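# Three arms move a ball into arm2's gutter

## Task

Get the ball out of the gutter it starts in and into the gutter that belongs to arm2, then leave arm2's gutter resting on its support bar with the ball inside. Passing the ball by tilting one gutter into another is allowed. The box may not be moved, raised, rotated or tilted beyond a small amount. The ball must never drop noticeably below table-top height unless a robot is carrying it. A gutter only keeps the ball when its open end sits higher; holding it with the handle straight up lets the ball roll away. Foot positions in metres, headings in degrees counter-clockwise from +x: arm1 x=-1.78 y=+0.07 z=+0.94 facing -1; arm2 x=+0.00 y=+0.23 z=+0.89 facing +90; arm3 x=+1.78 y=+0.13 z=+0.89 facing -178. At the end every gripper must release and the arms must back away; the result only counts if it stays true with no robot holding anything. Nothing may be knocked or placed outside the work area, and loose objects may occasionally get a brief random shove.

## Robot and tools

Robots. Three identical i2rt Big YAM arms named arm1, arm2 and arm3, each with six revolute joints, a two-finger gripper and a wrist camera. Reach is roughly 1.0 m from the joint-1 axis. With joints 1 and 6 at zero and the hand level and pointing forward, the wrist camera rides on top of the hand looking toward the fingertips. Each joint moves at its own rate, so the hand can sweep a wide, curved path between postures.

Frames. One shared scene frame, origin on the floor, +z up, distances in metres. The point called hand lies midway between the fingertips; its z axis runs along the fingers and the fingers close along its y axis. Foot placements are given in the task; headings are counter-clockwise from +x.

execute_actions. Argument actions is a list holding one action, or empty to just read state and images. The action is an object keyed by robot name (arm1, arm2, arm3); under each robot goes joints, an object of absolute joint targets by name, not offsets. Include only the joints you want to change; any number of robots can be in one action and they all start at once, finishing at different times. Names, units and ranges: joint1_rad -2.879 to 2.879 (rotation about the foot, positive counter-clockwise seen from above, 0 points along the foot's heading); joint2_rad 0 to 3.141 (shoulder, 0 has the upper arm lying back roughly level, increasing lifts it up then forward); joint3_rad 0 to 3.019 (elbow, 0 folded, increasing opens); joint4_rad -1.692 to 1.57 (hand pitch, positive tips fingers up); joint5_rad -1.57 to 1.57 (hand yaw, positive to the arm's right); joint6_rad -2.094 to 2.094 (hand roll, positive clockwise viewed from behind the hand); gripper_m 0 to 0.093 (fingertip gap in metres). Tolerances counted as arrived: ±0.045, ±0.14, ±0.09, ±0.055, ±0.03, ±0.035 rad and ±0.003 m. Any action runs at most 15 s. Optional cameras lists which images to return: arm1_cam_wrist, arm2_cam_wrist, arm3_cam_wrist, cam_end_1, cam_end_2, cam_gap_1, cam_gap_2, cam_side, cam_top, or all; omitted or null means all, [] means none. An unknown key, name or out-of-range value rejects the whole call and nothing moves.

wait takes seconds (0 to 10) and lets the scene run with no new command, returning state and images. zoom_image takes camera and region [x0, y0, x1, y1] in pixels of that camera's latest full image, origin top-left, at most 504 by 504. read_manual only returns licence text. finished_scene takes scene (1 or 2), ends that scene irreversibly and reports success.

Results. joint_positions gives current readings. joint_status describes how each commanded motion ended: off_target means it settled short and may still push; contact_stop and time_out mean the joint gave up its target and holds its current spot, except a timed-out joint that keeps pushing toward its target or a nearby clipped one (listed under on_its_own). not_followed, under a joint command not followed line with a cause, means a built-in collision check blocked that arm's joint targets (the gripper part still runs) and the arm may keep retrying them in later actions. on_its_own lists uncommanded behaviour; its held at value is the target being held, not the position. The pictures line names the cameras in the order of the images. MOTOR HOT appears from 85 °C; at 100 °C an OVER-TEMPERATURE FAULT drops the arm and joints read limit_stop_at_motor_heat, after which you resend targets. Once a call reports a stop, later motion calls in the same reply are skipped.

Cautions. Omitted joints may keep pushing toward older targets. To relieve a stalled joint, command its reported position. Tiny target changes may not move a joint. The arms do not stop on contact and can press hard; sustained pressing or holding loads heats motors, and a held load slowly sags. A hard press between two robots ends the run, and collisions between arms can still occur because the check may act late and ignores fingers, gripper housings and wrist cameras. Avoid dropping the ball, slamming, hard hits, and disturbing the box. Robots hold the last command while you think, so keep an eye on heat.

Cameras. Calibrations (OpenCV conventions, T_world_to_cam maps scene to camera) are given per camera; they may be off by a couple of degrees and millimetres, and wrist-camera poses also carry joint-reading errors.

Each tool is called after "Request:" as name(argument=value, ...) on one line, values as JSON.

## Session

Request:
execute_actions(actions=[])

Scene clock: 0.00 s.
Motor temperatures (°C, as the motors report them): arm1=[23 22 25 24 23 23] | arm2=[24 24 23 25 24 25] | arm3=[25 22 24 23 25 23]
arm1.joint_positions: joint1_rad=+0.600 joint2_rad=+0.444 joint3_rad=+1.527 joint4_rad=-1.199 joint5_rad=-0.079 joint6_rad=-0.116 gripper_m=+0.094
arm1.joint_status: not commanded
arm1.hand: x=-1.6816 y=+0.1537 z=+1.6020 quat_wxyz=(-0.641, +0.283, -0.689, -0.184) (m; scene frame)
arm2.joint_positions: joint1_rad=-0.657 joint2_rad=+0.646 joint3_rad=+1.602 joint4_rad=-1.509 joint5_rad=-0.088 joint6_rad=+0.659 gripper_m=+0.094
arm2.joint_status: not commanded
arm2.hand: x=+0.1053 y=+0.3841 z=+1.4890 quat_wxyz=(-0.317, +0.129, -0.861, -0.377) (m; scene frame)
arm3.joint_positions: joint1_rad=-0.176 joint2_rad=+0.570 joint3_rad=+1.307 joint4_rad=-1.291 joint5_rad=-0.197 joint6_rad=-0.132 gripper_m=+0.094
arm3.joint_status: not commanded
arm3.hand: x=+1.5446 y=+0.1274 z=+1.4098 quat_wxyz=(-0.018, -0.872, -0.040, +0.488) (m; scene frame)
pictures: arm1_cam_wrist, arm2_cam_wrist, arm3_cam_wrist, cam_end_1, cam_end_2, cam_gap_1, cam_gap_2, cam_side, cam_top
Images, in order (width x height): arm1_cam_wrist 504x504, arm2_cam_wrist 504x504, arm3_cam_wrist 504x504, cam_end_1 896x504, cam_end_2 896x504, cam_gap_1 896x504, cam_gap_2 896x504, cam_side 896x504, cam_top 896x504.

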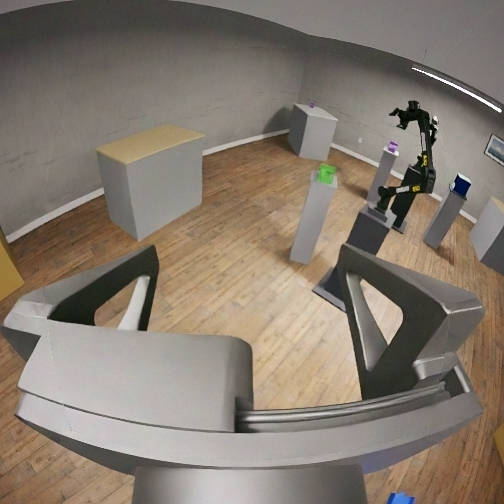

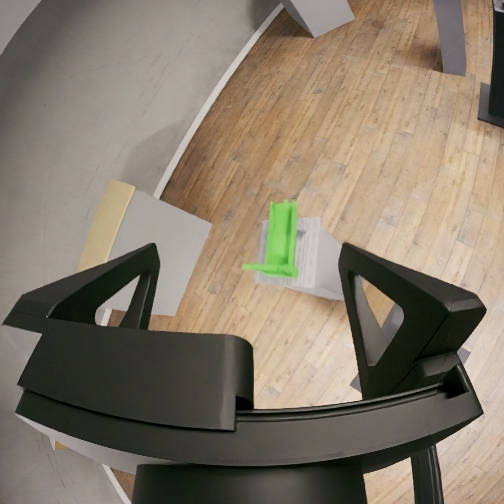

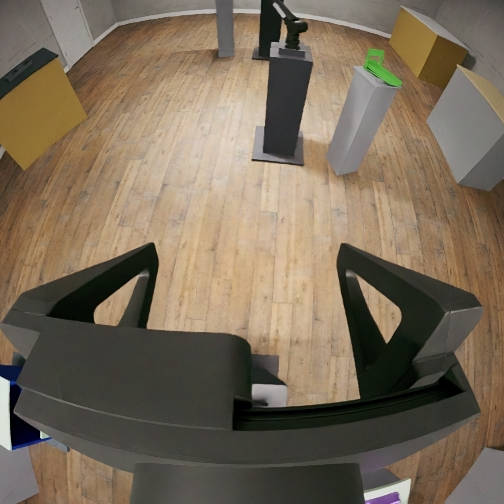

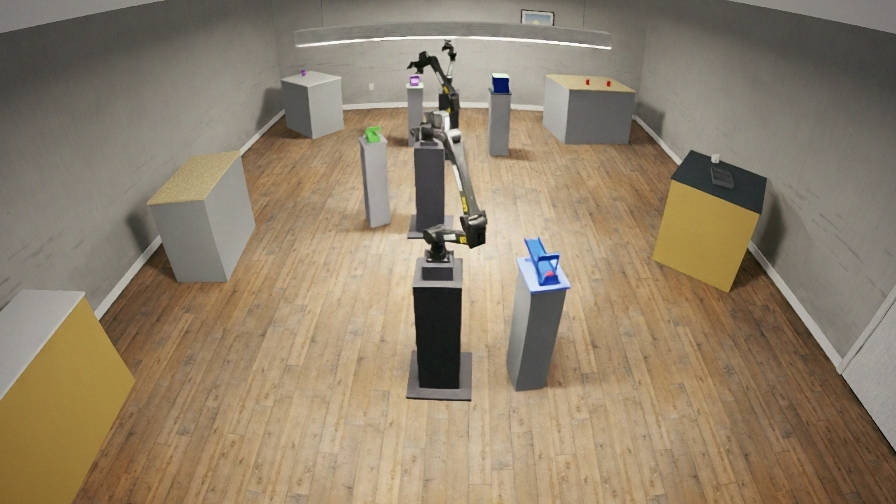

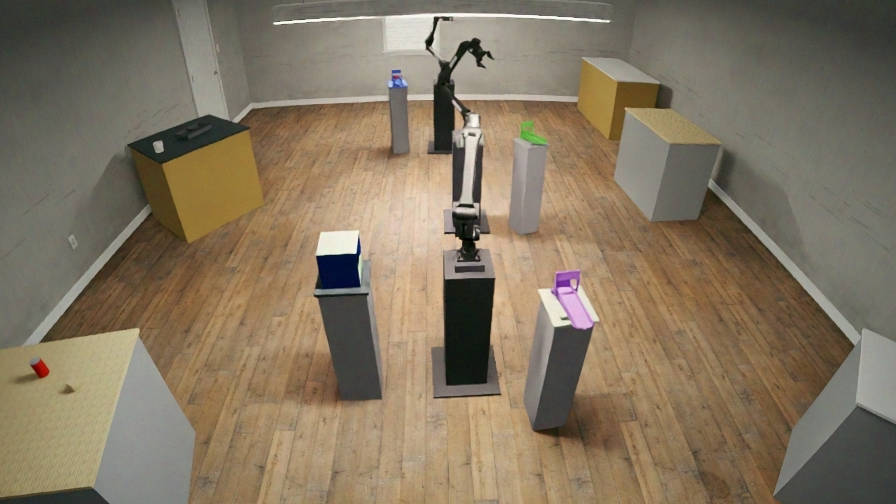

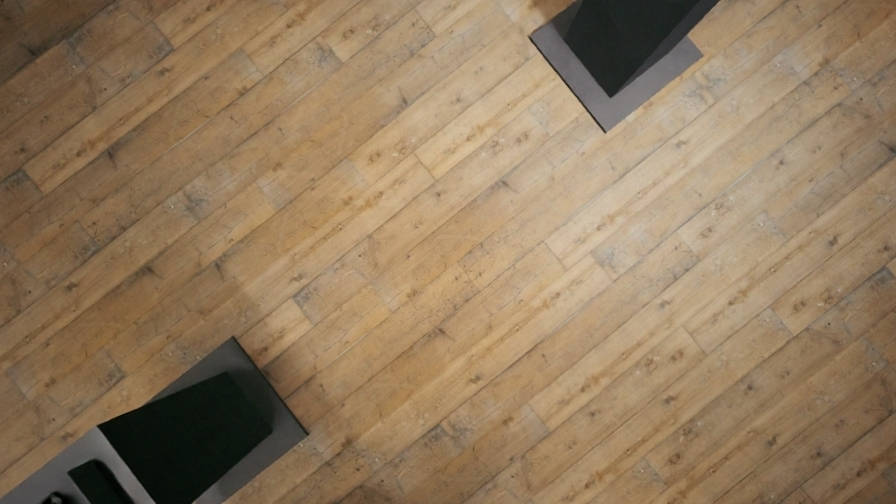

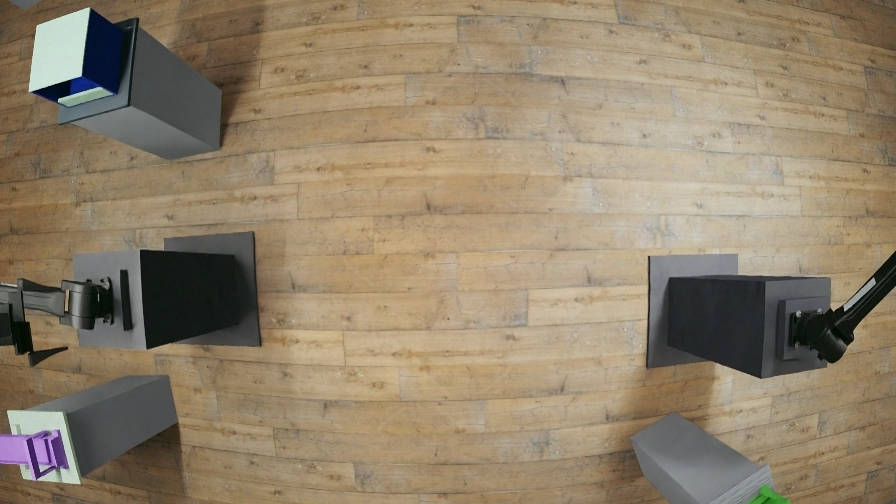

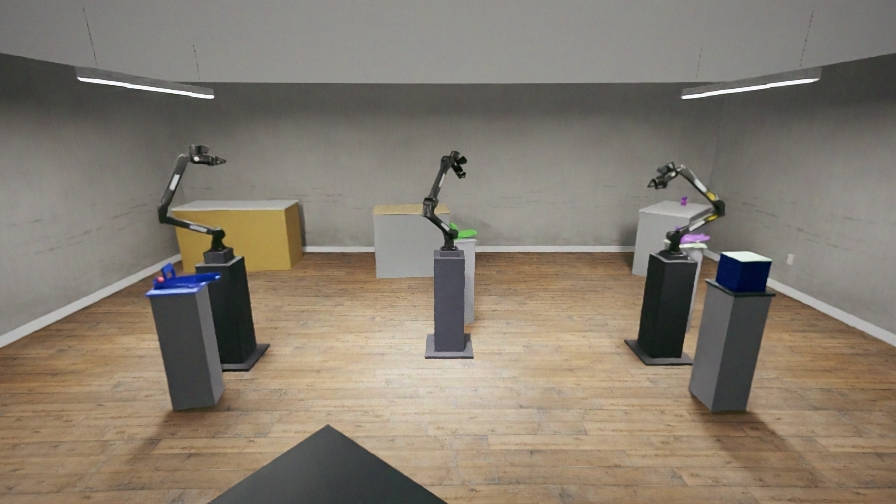

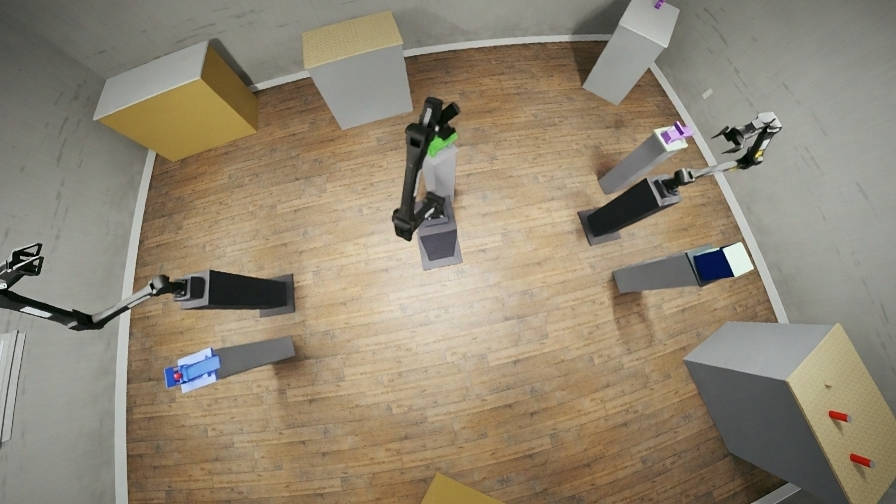

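Request:
zoom_image(camera="cam_end_1", region=[480, 210, 620, 310])

Request:
zoom_image(camera="cam_side", region=[130, 240, 270, 320])

Request:
zoom_image(camera="cam_end_2", region=[480, 100, 640, 340])

Request:
zoom_image(camera="arm2_cam_wrist", region=[200, 170, 380, 320])

Region (480, 210, 620, 310) of cam_end_1's 896x504 image, scaled by 3.600, with more detail than that image has; it fills the top 360 rows of this view, and the rest is white.

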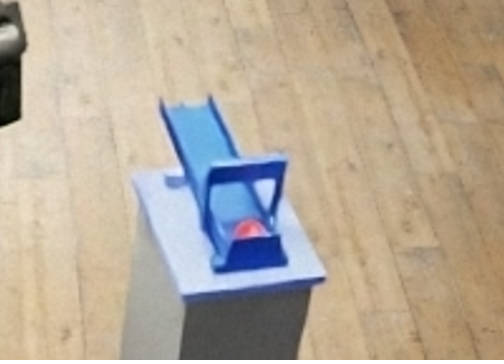

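Region (130, 240, 270, 320) of cam_side's 896x504 image, scaled by 3.600, with more detail than that image has; it fills the top 288 rows of this view, and the rest is white.

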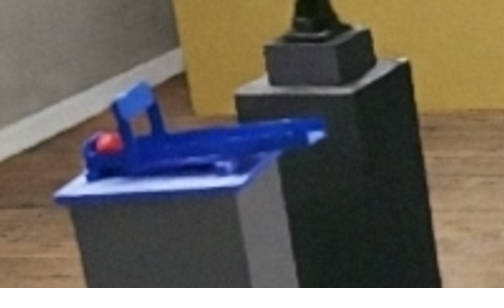

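Region (480, 100, 640, 340) of cam_end_2's 896x504 image, scaled by 2.100, with more detail than that image has.

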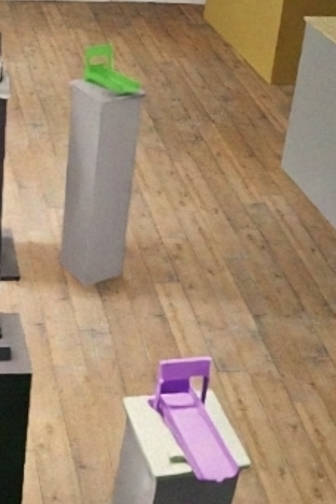

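Region (200, 170, 380, 320) of arm2_cam_wrist's 504x504 image, scaled by 2.800, with more detail than that image has.

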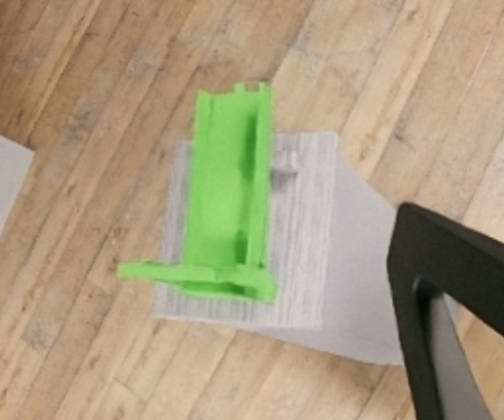

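Request:
execute_actions(actions=[{"arm1":{"joints":{"joint1_rad":-1.744,"joint2_rad":1.732,"joint3_rad":1.633,"joint4_rad":-1.472,"joint5_rad":0,"joint6_rad":0}},"arm2":{"joints":{"joint1_rad":-0.127,"joint2_rad":1.578,"joint3_rad":1.518,"joint4_rad":-1.511,"joint5_rad":0,"joint6_rad":0}}}], cameras=["arm1_cam_wrist","arm2_cam_wrist","cam_side","cam_end_1"])

Scene clock: 78.97 s.
Motor temperatures (°C, as the motors report them): arm1=[23 23 28 25 23 23] | arm2=[24 25 29 25 24 25] | arm3=[25 22 30 23 25 23]
arm1.joint_positions: joint1_rad=-1.751 joint2_rad=+1.739 joint3_rad=+1.632 joint4_rad=-1.457 joint5_rad=+0.000 joint6_rad=-0.009 gripper_m=+0.094
arm1.joint_status: all done
arm1.hand: x=-1.8823 y=-0.4544 z=+1.1434 quat_wxyz=(-0.004, -0.768, -0.640, +0.001) (m; scene frame)
arm2.joint_positions: joint1_rad=-0.122 joint2_rad=+1.597 joint3_rad=+1.503 joint4_rad=-1.509 joint5_rad=+0.000 joint6_rad=+0.011 gripper_m=+0.094
arm2.joint_status: all done
arm2.hand: x=+0.0593 y=+0.6981 z=+1.1227 quat_wxyz=(+0.009, +0.658, -0.753, +0.006) (m; scene frame)
arm3.joint_positions: joint1_rad=-0.176 joint2_rad=+0.570 joint3_rad=+1.307 joint4_rad=-1.291 joint5_rad=-0.197 joint6_rad=-0.132 gripper_m=+0.094
arm3.joint_status: not commanded
arm3.hand: x=+1.5446 y=+0.1274 z=+1.4098 quat_wxyz=(-0.018, -0.872, -0.040, +0.488) (m; scene frame)
pictures: arm1_cam_wrist, arm2_cam_wrist, cam_end_1, cam_side
camera_calibration (this result's frames):
arm1_cam_wrist: T_world_to_cam=[[-0.982852, 0.184319, -0.00533994, -1.75896], [0.147279, 0.802109, 0.578732, -0.0195562], [0.110954, 0.568021, -0.815501, 1.52438], [0, 0, 0, 1]] pos_world=[-1.89506, -0.525984, 1.24506]
arm2_cam_wrist: T_world_to_cam=[[0.989532, -0.143594, 0.0143727, 0.0271512], [-0.123621, -0.792064, 0.59779, -0.106429], [-0.0744547, -0.593309, -0.801524, 1.44016], [0, 0, 0, 1]] pos_world=[0.067203, 0.774062, 1.21756]
Images, in order (width x height): arm1_cam_wrist 504x504, arm2_cam_wrist 504x504, cam_end_1 896x504, cam_side 896x504.

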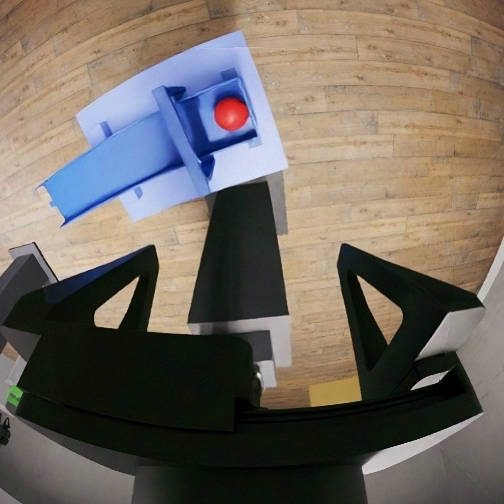

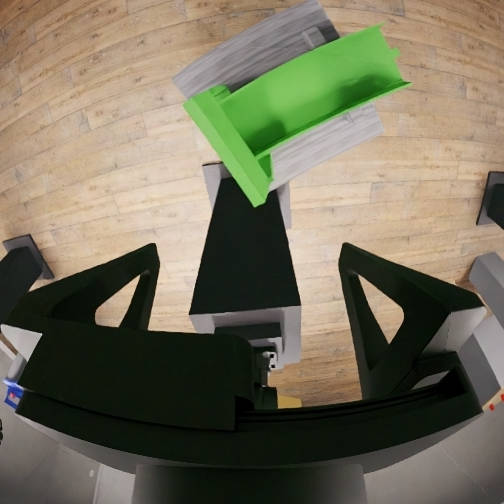

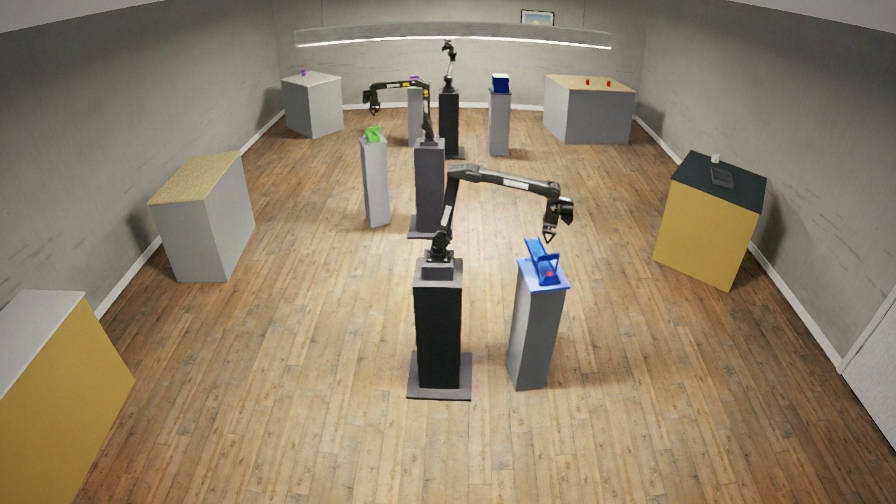

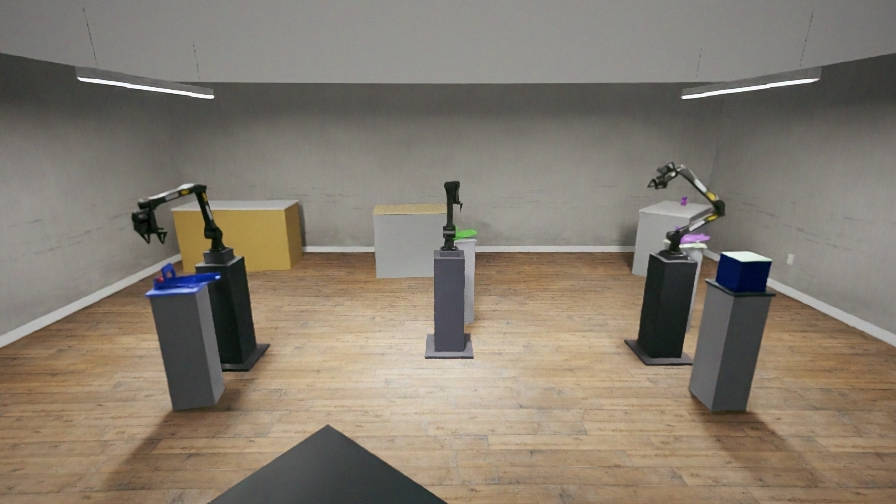

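Request:
execute_actions(actions=[{"arm1":{"joints":{"joint1_rad":-1.71,"joint2_rad":1.921,"joint3_rad":1.643,"joint4_rad":-1.392,"joint5_rad":-0.28,"joint6_rad":-0.345}},"arm2":{"joints":{"joint1_rad":0.003,"joint2_rad":1.582,"joint3_rad":1.288,"joint4_rad":-1.155,"joint5_rad":0.274,"joint6_rad":-0.42}}}], cameras=["arm1_cam_wrist","arm2_cam_wrist","cam_side","cam_end_1"])

Request:
zoom_image(camera="cam_side", region=[110, 190, 250, 310])

Request:
zoom_image(camera="cam_end_1", region=[320, 70, 440, 160])

Scene clock: 123.80 s.
Motor temperatures (°C, as the motors report them): arm1=[23 25 30 24 23 23] | arm2=[24 28 32 25 24 25] | arm3=[25 22 31 23 25 23]
arm1.joint_positions: joint1_rad=-1.713 joint2_rad=+1.922 joint3_rad=+1.632 joint4_rad=-1.405 joint5_rad=-0.277 joint6_rad=-0.334 gripper_m=+0.094
arm1.joint_status: all done
arm1.hand: x=-1.8183 y=-0.4833 z=+1.0539 quat_wxyz=(-0.088, -0.639, -0.754, -0.126) (m; scene frame)
arm2.joint_positions: joint1_rad=+0.011 joint2_rad=+1.589 joint3_rad=+1.281 joint4_rad=-1.170 joint5_rad=+0.271 joint6_rad=-0.408 gripper_m=+0.094
arm2.joint_status: all done
arm2.hand: x=+0.0424 y=+0.7140 z=+1.0507 quat_wxyz=(-0.117, +0.826, -0.546, +0.083) (m; scene frame)
arm3.joint_positions: joint1_rad=-0.176 joint2_rad=+0.570 joint3_rad=+1.307 joint4_rad=-1.291 joint5_rad=-0.197 joint6_rad=-0.132 gripper_m=+0.094
arm3.joint_status: not commanded
arm3.hand: x=+1.5446 y=+0.1274 z=+1.4098 quat_wxyz=(-0.018, -0.872, -0.040, +0.488) (m; scene frame)
pictures: arm1_cam_wrist, arm2_cam_wrist, cam_end_1, cam_side
camera_calibration (this result's frames):
arm1_cam_wrist: T_world_to_cam=[[-0.941849, -0.147414, -0.301976, -1.46435], [-0.304121, 0.756177, 0.579402, -0.797688], [0.142935, 0.637546, -0.757037, 1.49088], [0, 0, 0, 1]] pos_world=[-1.83489, -0.563176, 1.14863]
arm2_cam_wrist: T_world_to_cam=[[0.880401, 0.3666, 0.300829, -0.613438], [0.14861, -0.815678, 0.559092, -0.00692303], [0.450343, -0.447519, -0.772605, 1.23394], [0, 0, 0, 1]] pos_world=[-0.0145937, 0.771449, 1.14175]
Images, in order (width x height): arm1_cam_wrist 504x504, arm2_cam_wrist 504x504, cam_end_1 896x504, cam_side 896x504.

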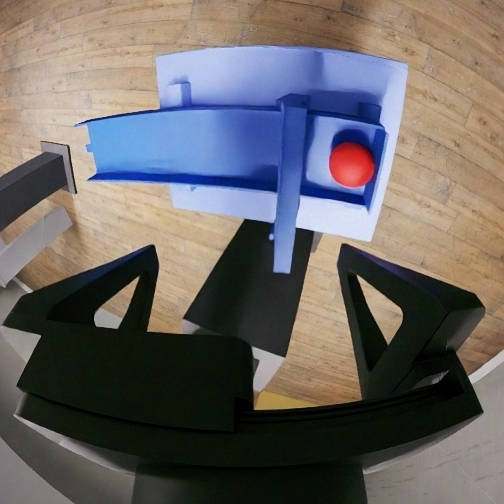

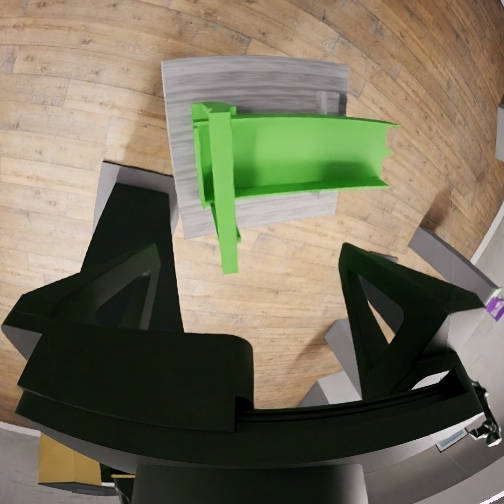

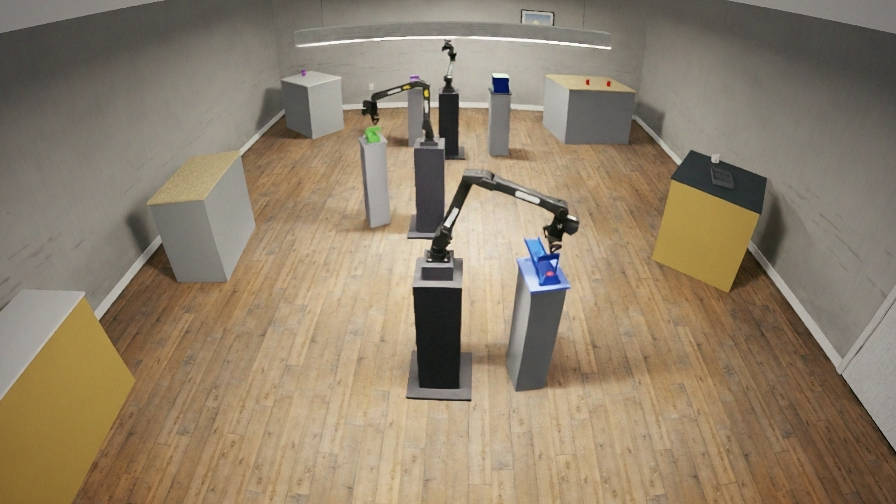

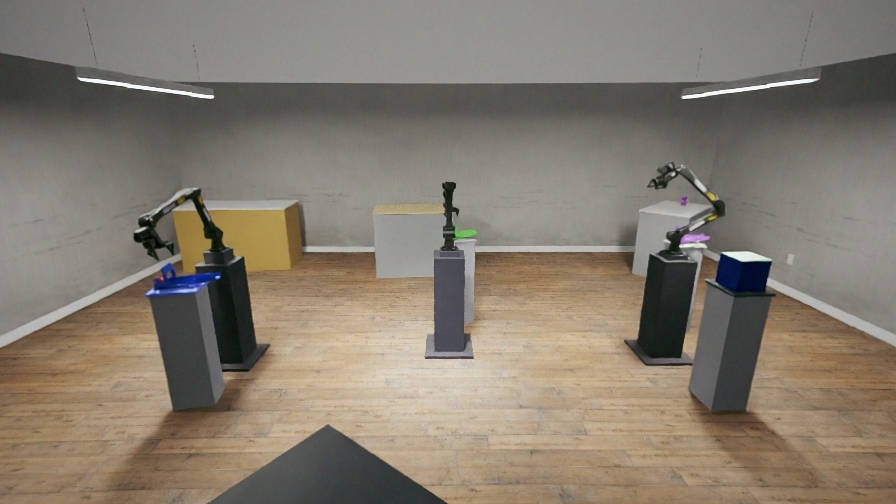

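Region (110, 190, 250, 310) of cam_side's 896x504 image, scaled by 3.600, with more detail than that image has; it fills the top 432 rows of this view, and the rest is white.

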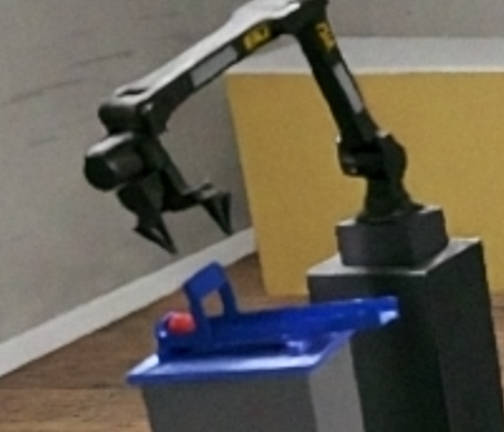

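Region (320, 70, 440, 160) of cam_end_1's 896x504 image, scaled by 4.200, with more detail than that image has; it fills the top 378 rows of this view, and the rest is white.

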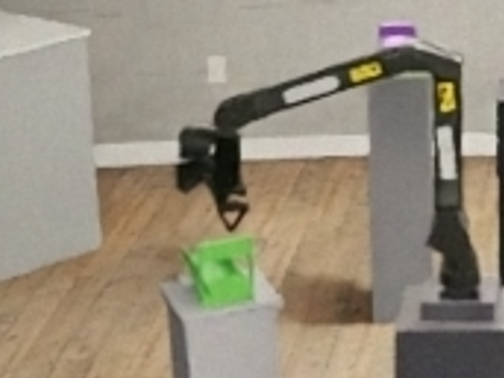

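Request:
execute_actions(actions=[{"arm1":{"joints":{"joint2_rad":2.013,"joint3_rad":1.596,"joint4_rad":-1.253}},"arm2":{"joints":{"joint1_rad":-0.018,"joint2_rad":1.70,"joint3_rad":1.17,"joint4_rad":-0.92}}}], cameras=["arm1_cam_wrist","arm2_cam_wrist","cam_side","cam_end_1"])

Request:
zoom_image(camera="cam_side", region=[110, 190, 250, 310])

Request:
zoom_image(camera="cam_end_1", region=[320, 70, 440, 160])

Scene clock: 150.67 s.
Motor temperatures (°C, as the motors report them): arm1=[23 26 30 24 23 23] | arm2=[24 28 32 25 24 25] | arm3=[25 22 32 23 25 23]
arm1.joint_positions: joint1_rad=-1.713 joint2_rad=+2.011 joint3_rad=+1.604 joint4_rad=-1.268 joint5_rad=-0.277 joint6_rad=-0.334 gripper_m=+0.094
arm1.joint_status: all done
arm1.hand: x=-1.8207 y=-0.5017 z=+0.9930 quat_wxyz=(-0.094, -0.638, -0.755, -0.117) (m; scene frame)
arm2.joint_positions: joint1_rad=-0.014 joint2_rad=+1.719 joint3_rad=+1.156 joint4_rad=-0.935 joint5_rad=+0.272 joint6_rad=-0.409 gripper_m=+0.094
arm2.joint_status: all done
arm2.hand: x=+0.0541 y=+0.7170 z=+0.9498 quat_wxyz=(-0.109, +0.820, -0.554, +0.090) (m; scene frame)
arm3.joint_positions: joint1_rad=-0.176 joint2_rad=+0.570 joint3_rad=+1.307 joint4_rad=-1.291 joint5_rad=-0.197 joint6_rad=-0.132 gripper_m=+0.094
arm3.joint_status: not commanded
arm3.hand: x=+1.5446 y=+0.1274 z=+1.4098 quat_wxyz=(-0.018, -0.872, -0.040, +0.488) (m; scene frame)
pictures: arm1_cam_wrist, arm2_cam_wrist, cam_end_1, cam_side
camera_calibration (this result's frames):
arm1_cam_wrist: T_world_to_cam=[[-0.942632, -0.153749, -0.29632, -1.49795], [-0.302721, 0.767859, 0.564582, -0.726094], [0.140728, 0.621896, -0.770351, 1.45816], [0, 0, 0, 1]] pos_world=[-1.83702, -0.579594, 1.08936]
arm2_cam_wrist: T_world_to_cam=[[0.888637, 0.351611, 0.294438, -0.578157], [0.129362, -0.808128, 0.574625, 0.031063], [0.439988, -0.472544, -0.763618, 1.16195], [0, 0, 0, 1]] pos_world=[-0.00148922, 0.77746, 1.03966]
Images, in order (width x height): arm1_cam_wrist 504x504, arm2_cam_wrist 504x504, cam_end_1 896x504, cam_side 896x504.

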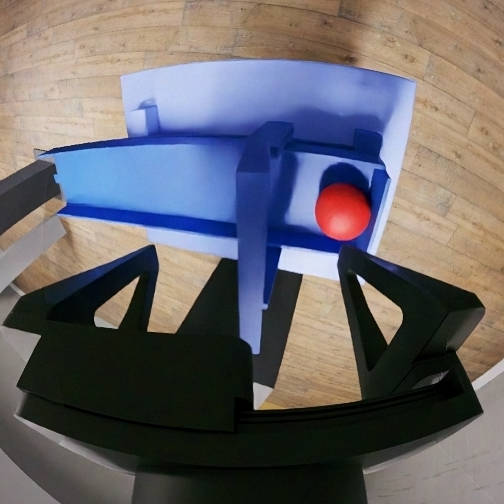

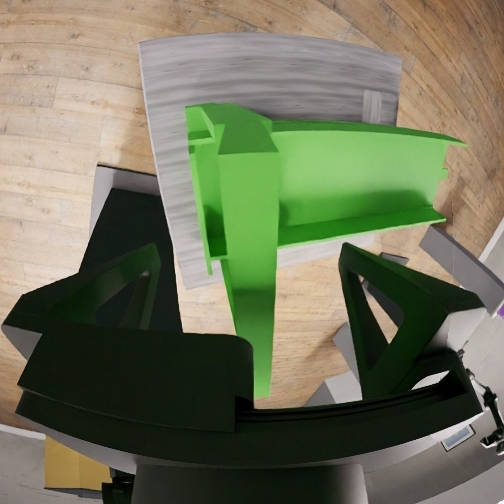

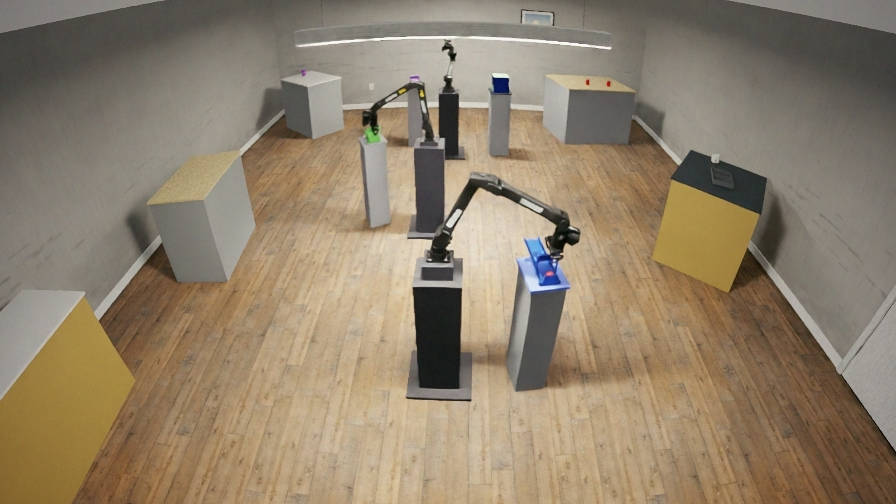

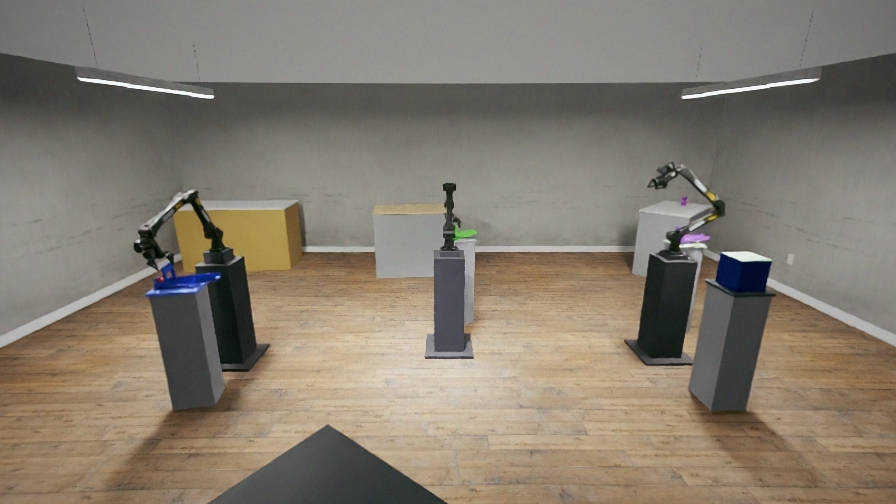

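Region (110, 190, 250, 310) of cam_side's 896x504 image, scaled by 3.600, with more detail than that image has; it fills the top 432 rows of this view, and the rest is white.

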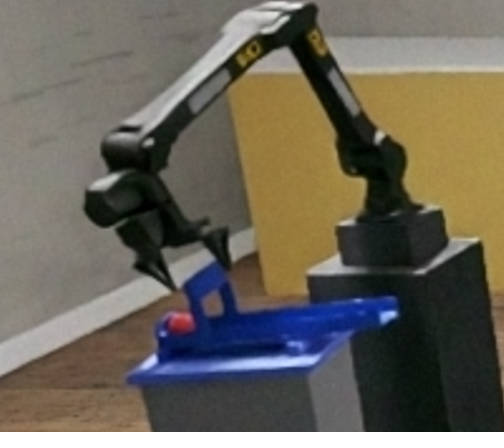

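Region (320, 70, 440, 160) of cam_end_1's 896x504 image, scaled by 4.200, with more detail than that image has; it fills the top 378 rows of this view, and the rest is white.

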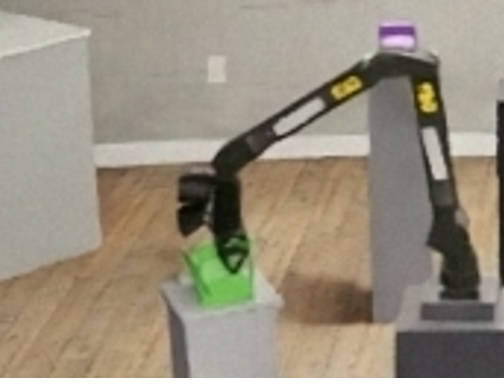

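Request:
execute_actions(actions=[{"arm1":{"joints":{"joint2_rad":2.04,"joint4_rad":-1.235}},"arm2":{"joints":{"gripper_m":0}}}], cameras=["arm1_cam_wrist","arm2_cam_wrist"])

Request:
execute_actions(actions=[{"arm1":{"joints":{"gripper_m":0}}}], cameras=["arm1_cam_wrist","arm2_cam_wrist","cam_side"])

Request:
zoom_image(camera="cam_side", region=[110, 190, 250, 310])

Scene clock: 161.73 s.
Motor temperatures (°C, as the motors report them): arm1=[23 26 30 24 23 23] | arm2=[24 28 31 25 24 25] | arm3=[25 22 32 23 25 23]
arm1.joint_positions: joint1_rad=-1.713 joint2_rad=+2.016 joint3_rad=+1.604 joint4_rad=-1.250 joint5_rad=-0.277 joint6_rad=-0.334 gripper_m=+0.094
arm1.joint_status: all done
arm1.hand: x=-1.8213 y=-0.5055 z=+0.9899 quat_wxyz=(-0.097, -0.638, -0.756, -0.112) (m; scene frame)
arm2.joint_positions: joint1_rad=-0.014 joint2_rad=+1.717 joint3_rad=+1.156 joint4_rad=-0.933 joint5_rad=+0.272 joint6_rad=-0.413 gripper_m=+0.011
arm2.joint_status: gripper_m off_target (ended at +0.011, target +0.000)
arm2.hand: x=+0.0544 y=+0.7173 z=+0.9503 quat_wxyz=(-0.110, +0.821, -0.553, +0.090) (m; scene frame)
arm3.joint_positions: joint1_rad=-0.176 joint2_rad=+0.570 joint3_rad=+1.307 joint4_rad=-1.291 joint5_rad=-0.197 joint6_rad=-0.132 gripper_m=+0.094
arm3.joint_status: not commanded
arm3.hand: x=+1.5446 y=+0.1274 z=+1.4098 quat_wxyz=(-0.018, -0.872, -0.040, +0.488) (m; scene frame)
pictures: arm1_cam_wrist, arm2_cam_wrist
camera_calibration (this result's frames):
arm1_cam_wrist: T_world_to_cam=[[-0.943205, -0.157347, -0.292587, -1.50654], [-0.301599, 0.774849, 0.55556, -0.707096], [0.139295, 0.612251, -0.778297, 1.45853], [0, 0, 0, 1]] pos_world=[-1.8374, -0.582142, 1.08721]
arm2_cam_wrist: T_world_to_cam=[[0.887143, 0.354475, 0.295508, -0.581659], [0.131851, -0.808321, 0.573787, 0.0317689], [0.442259, -0.470068, -0.763834, 1.16073], [0, 0, 0, 1]] pos_world=[-0.00151934, 0.777487, 1.04027]
Images, in order (width x height): arm1_cam_wrist 504x504, arm2_cam_wrist 504x504.

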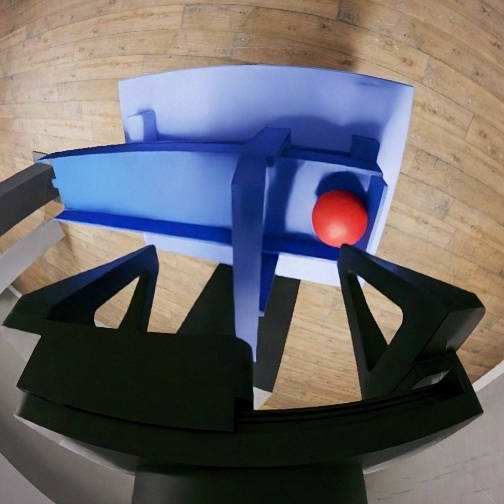

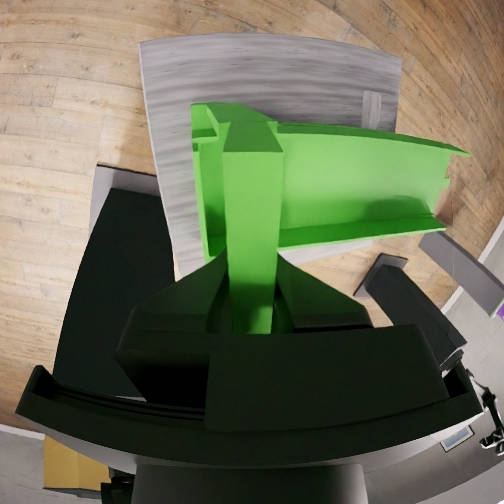

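Scene clock: 162.47 s.
Motor temperatures (°C, as the motors report them): arm1=[23 26 30 24 23 23] | arm2=[24 28 31 25 24 25] | arm3=[25 22 32 23 25 23]
arm1.joint_positions: joint1_rad=-1.713 joint2_rad=+2.016 joint3_rad=+1.604 joint4_rad=-1.249 joint5_rad=-0.272 joint6_rad=-0.335 gripper_m=+0.012
arm1.joint_status: gripper_m off_target (ended at +0.012, target +0.000)
arm1.hand: x=-1.8222 y=-0.5056 z=+0.9898 quat_wxyz=(-0.095, -0.637, -0.757, -0.110) (m; scene frame)
arm2.joint_positions: joint1_rad=-0.014 joint2_rad=+1.717 joint3_rad=+1.156 joint4_rad=-0.933 joint5_rad=+0.272 joint6_rad=-0.413 gripper_m=+0.011
arm2.joint_status: not commanded
arm2.hand: x=+0.0544 y=+0.7173 z=+0.9503 quat_wxyz=(-0.110, +0.821, -0.553, +0.090) (m; scene frame)
arm3.joint_positions: joint1_rad=-0.176 joint2_rad=+0.570 joint3_rad=+1.307 joint4_rad=-1.291 joint5_rad=-0.197 joint6_rad=-0.132 gripper_m=+0.094
arm3.joint_status: not commanded
arm3.hand: x=+1.5446 y=+0.1274 z=+1.4098 quat_wxyz=(-0.018, -0.872, -0.040, +0.488) (m; scene frame)
pictures: arm1_cam_wrist, arm2_cam_wrist, cam_side
camera_calibration (this result's frames):
arm1_cam_wrist: T_world_to_cam=[[-0.944595, -0.158755, -0.287292, -1.51593], [-0.299502, 0.775, 0.556484, -0.704241], [0.134307, 0.611696, -0.779608, 1.45062], [0, 0, 0, 1]] pos_world=[-1.83769, -0.582214, 1.0873]
arm2_cam_wrist: T_world_to_cam=[[0.887143, 0.354475, 0.295508, -0.581659], [0.131851, -0.808321, 0.573787, 0.0317689], [0.442259, -0.470068, -0.763834, 1.16073], [0, 0, 0, 1]] pos_world=[-0.00151934, 0.777487, 1.04027]
Images, in order (width x height): arm1_cam_wrist 504x504, arm2_cam_wrist 504x504, cam_side 896x504.

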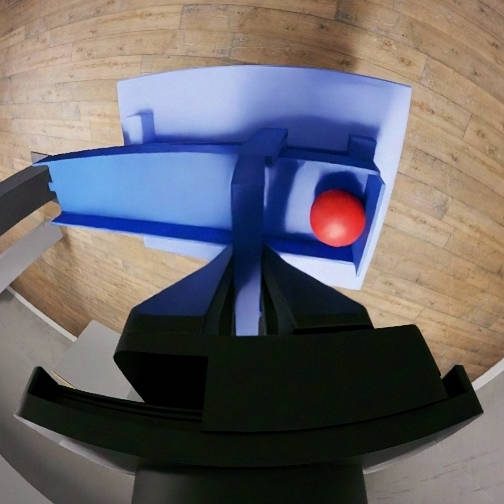

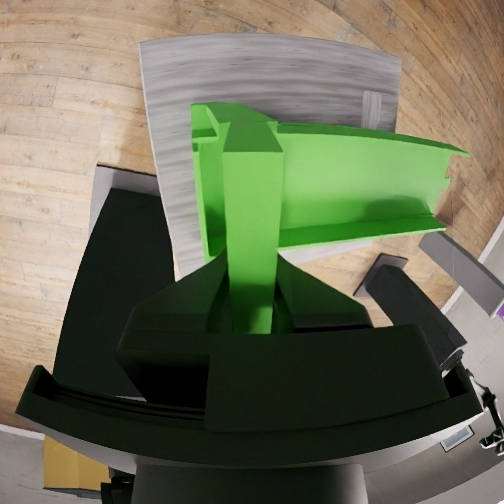

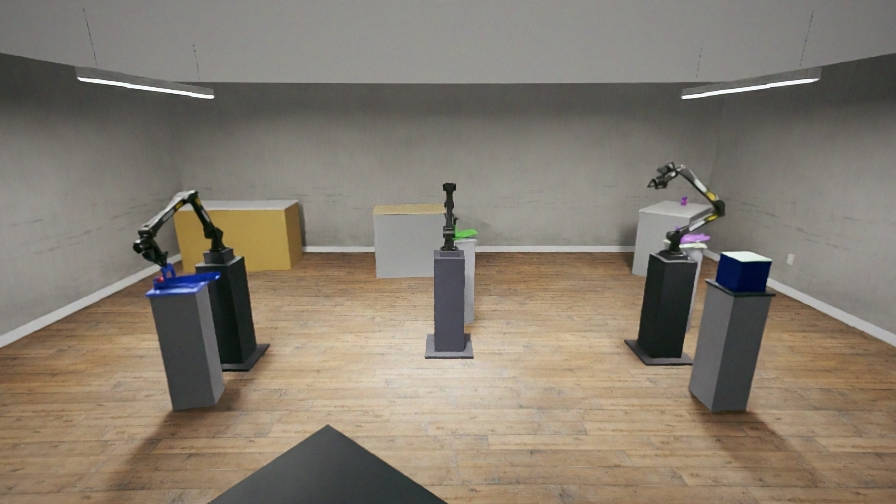

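Region (110, 190, 250, 310) of cam_side's 896x504 image, scaled by 3.600, with more detail than that image has; it fills the top 432 rows of this view, and the rest is white.

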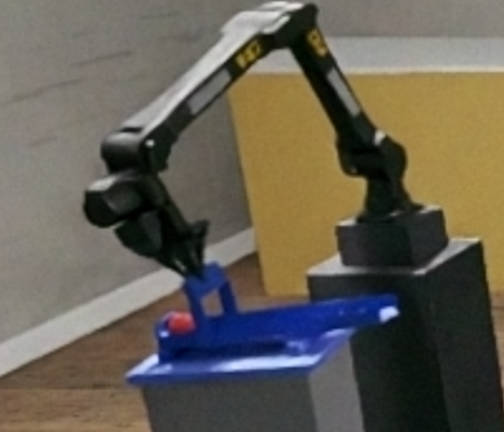

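Request:
execute_actions(actions=[{"arm1":{"joints":{"joint2_rad":1.92,"joint3_rad":1.801,"joint4_rad":-1.606,"joint5_rad":-0.42}},"arm2":{"joints":{"joint2_rad":1.582,"joint3_rad":1.288,"joint4_rad":-1.155}}}], cameras=["arm1_cam_wrist","cam_side"])

Request:
zoom_image(camera="cam_side", region=[110, 170, 270, 310])

Scene clock: 187.90 s.
Motor temperatures (°C, as the motors report them): arm1=[23 26 30 24 23 23] | arm2=[24 29 32 25 24 25] | arm3=[25 22 32 23 25 23]
arm1.joint_positions: joint1_rad=-1.713 joint2_rad=+1.913 joint3_rad=+1.756 joint4_rad=-1.588 joint5_rad=-0.412 joint6_rad=-0.336 gripper_m=+0.011
arm1.joint_status: all done
arm1.hand: x=-1.7965 y=-0.4847 z=+1.1152 quat_wxyz=(-0.133, -0.636, -0.738, -0.180) (m; scene frame)
arm2.joint_positions: joint1_rad=-0.014 joint2_rad=+1.588 joint3_rad=+1.239 joint4_rad=-1.147 joint5_rad=+0.271 joint6_rad=-0.413 gripper_m=+0.011
arm2.joint_status: all done
arm2.hand: x=+0.0542 y=+0.7033 z=+1.0355 quat_wxyz=(-0.109, +0.821, -0.553, +0.089) (m; scene frame)
arm3.joint_positions: joint1_rad=-0.176 joint2_rad=+0.570 joint3_rad=+1.307 joint4_rad=-1.291 joint5_rad=-0.197 joint6_rad=-0.132 gripper_m=+0.094
arm3.joint_status: not commanded
arm3.hand: x=+1.5446 y=+0.1274 z=+1.4098 quat_wxyz=(-0.018, -0.872, -0.040, +0.488) (m; scene frame)
pictures: arm1_cam_wrist, cam_side
camera_calibration (this result's frames):
arm1_cam_wrist: T_world_to_cam=[[-0.89255, -0.121235, -0.434345, -1.17665], [-0.370424, 0.746416, 0.552855, -0.919766], [0.257177, 0.654343, -0.711122, 1.69712], [0, 0, 0, 1]] pos_world=[-1.82738, -0.566624, 1.20429]
Images, in order (width x height): arm1_cam_wrist 504x504, cam_side 896x504.

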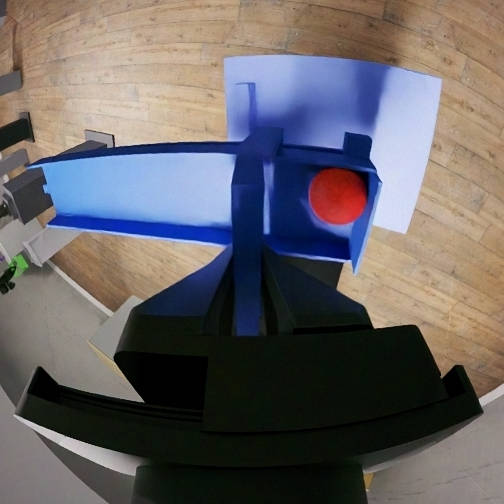

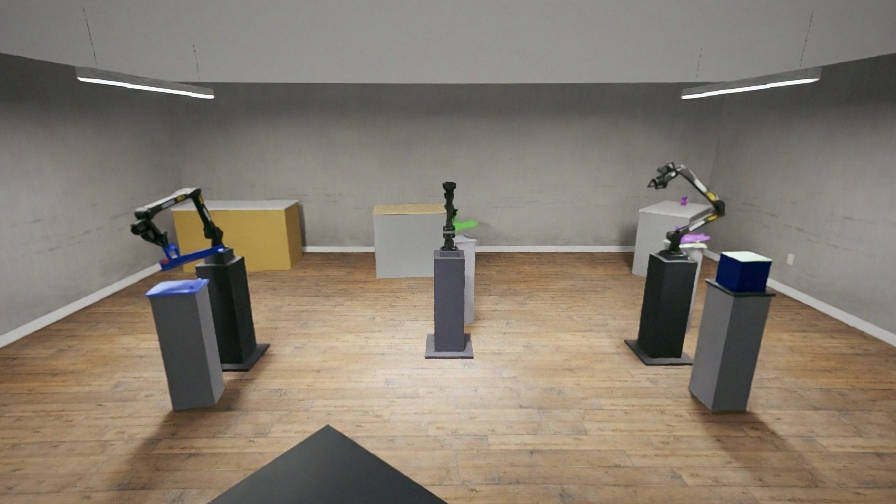

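Region (110, 170, 270, 310) of cam_side's 896x504 image, scaled by 3.150, with more detail than that image has; it fills the top 441 rows of this view, and the rest is white.

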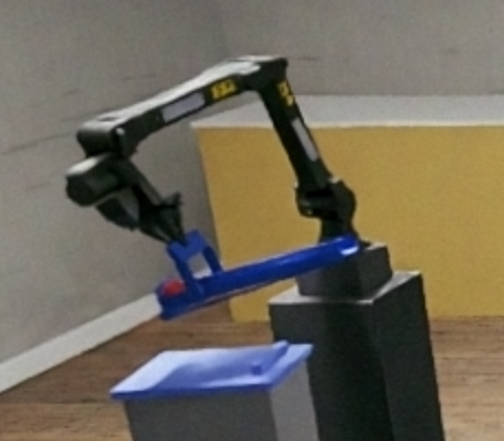

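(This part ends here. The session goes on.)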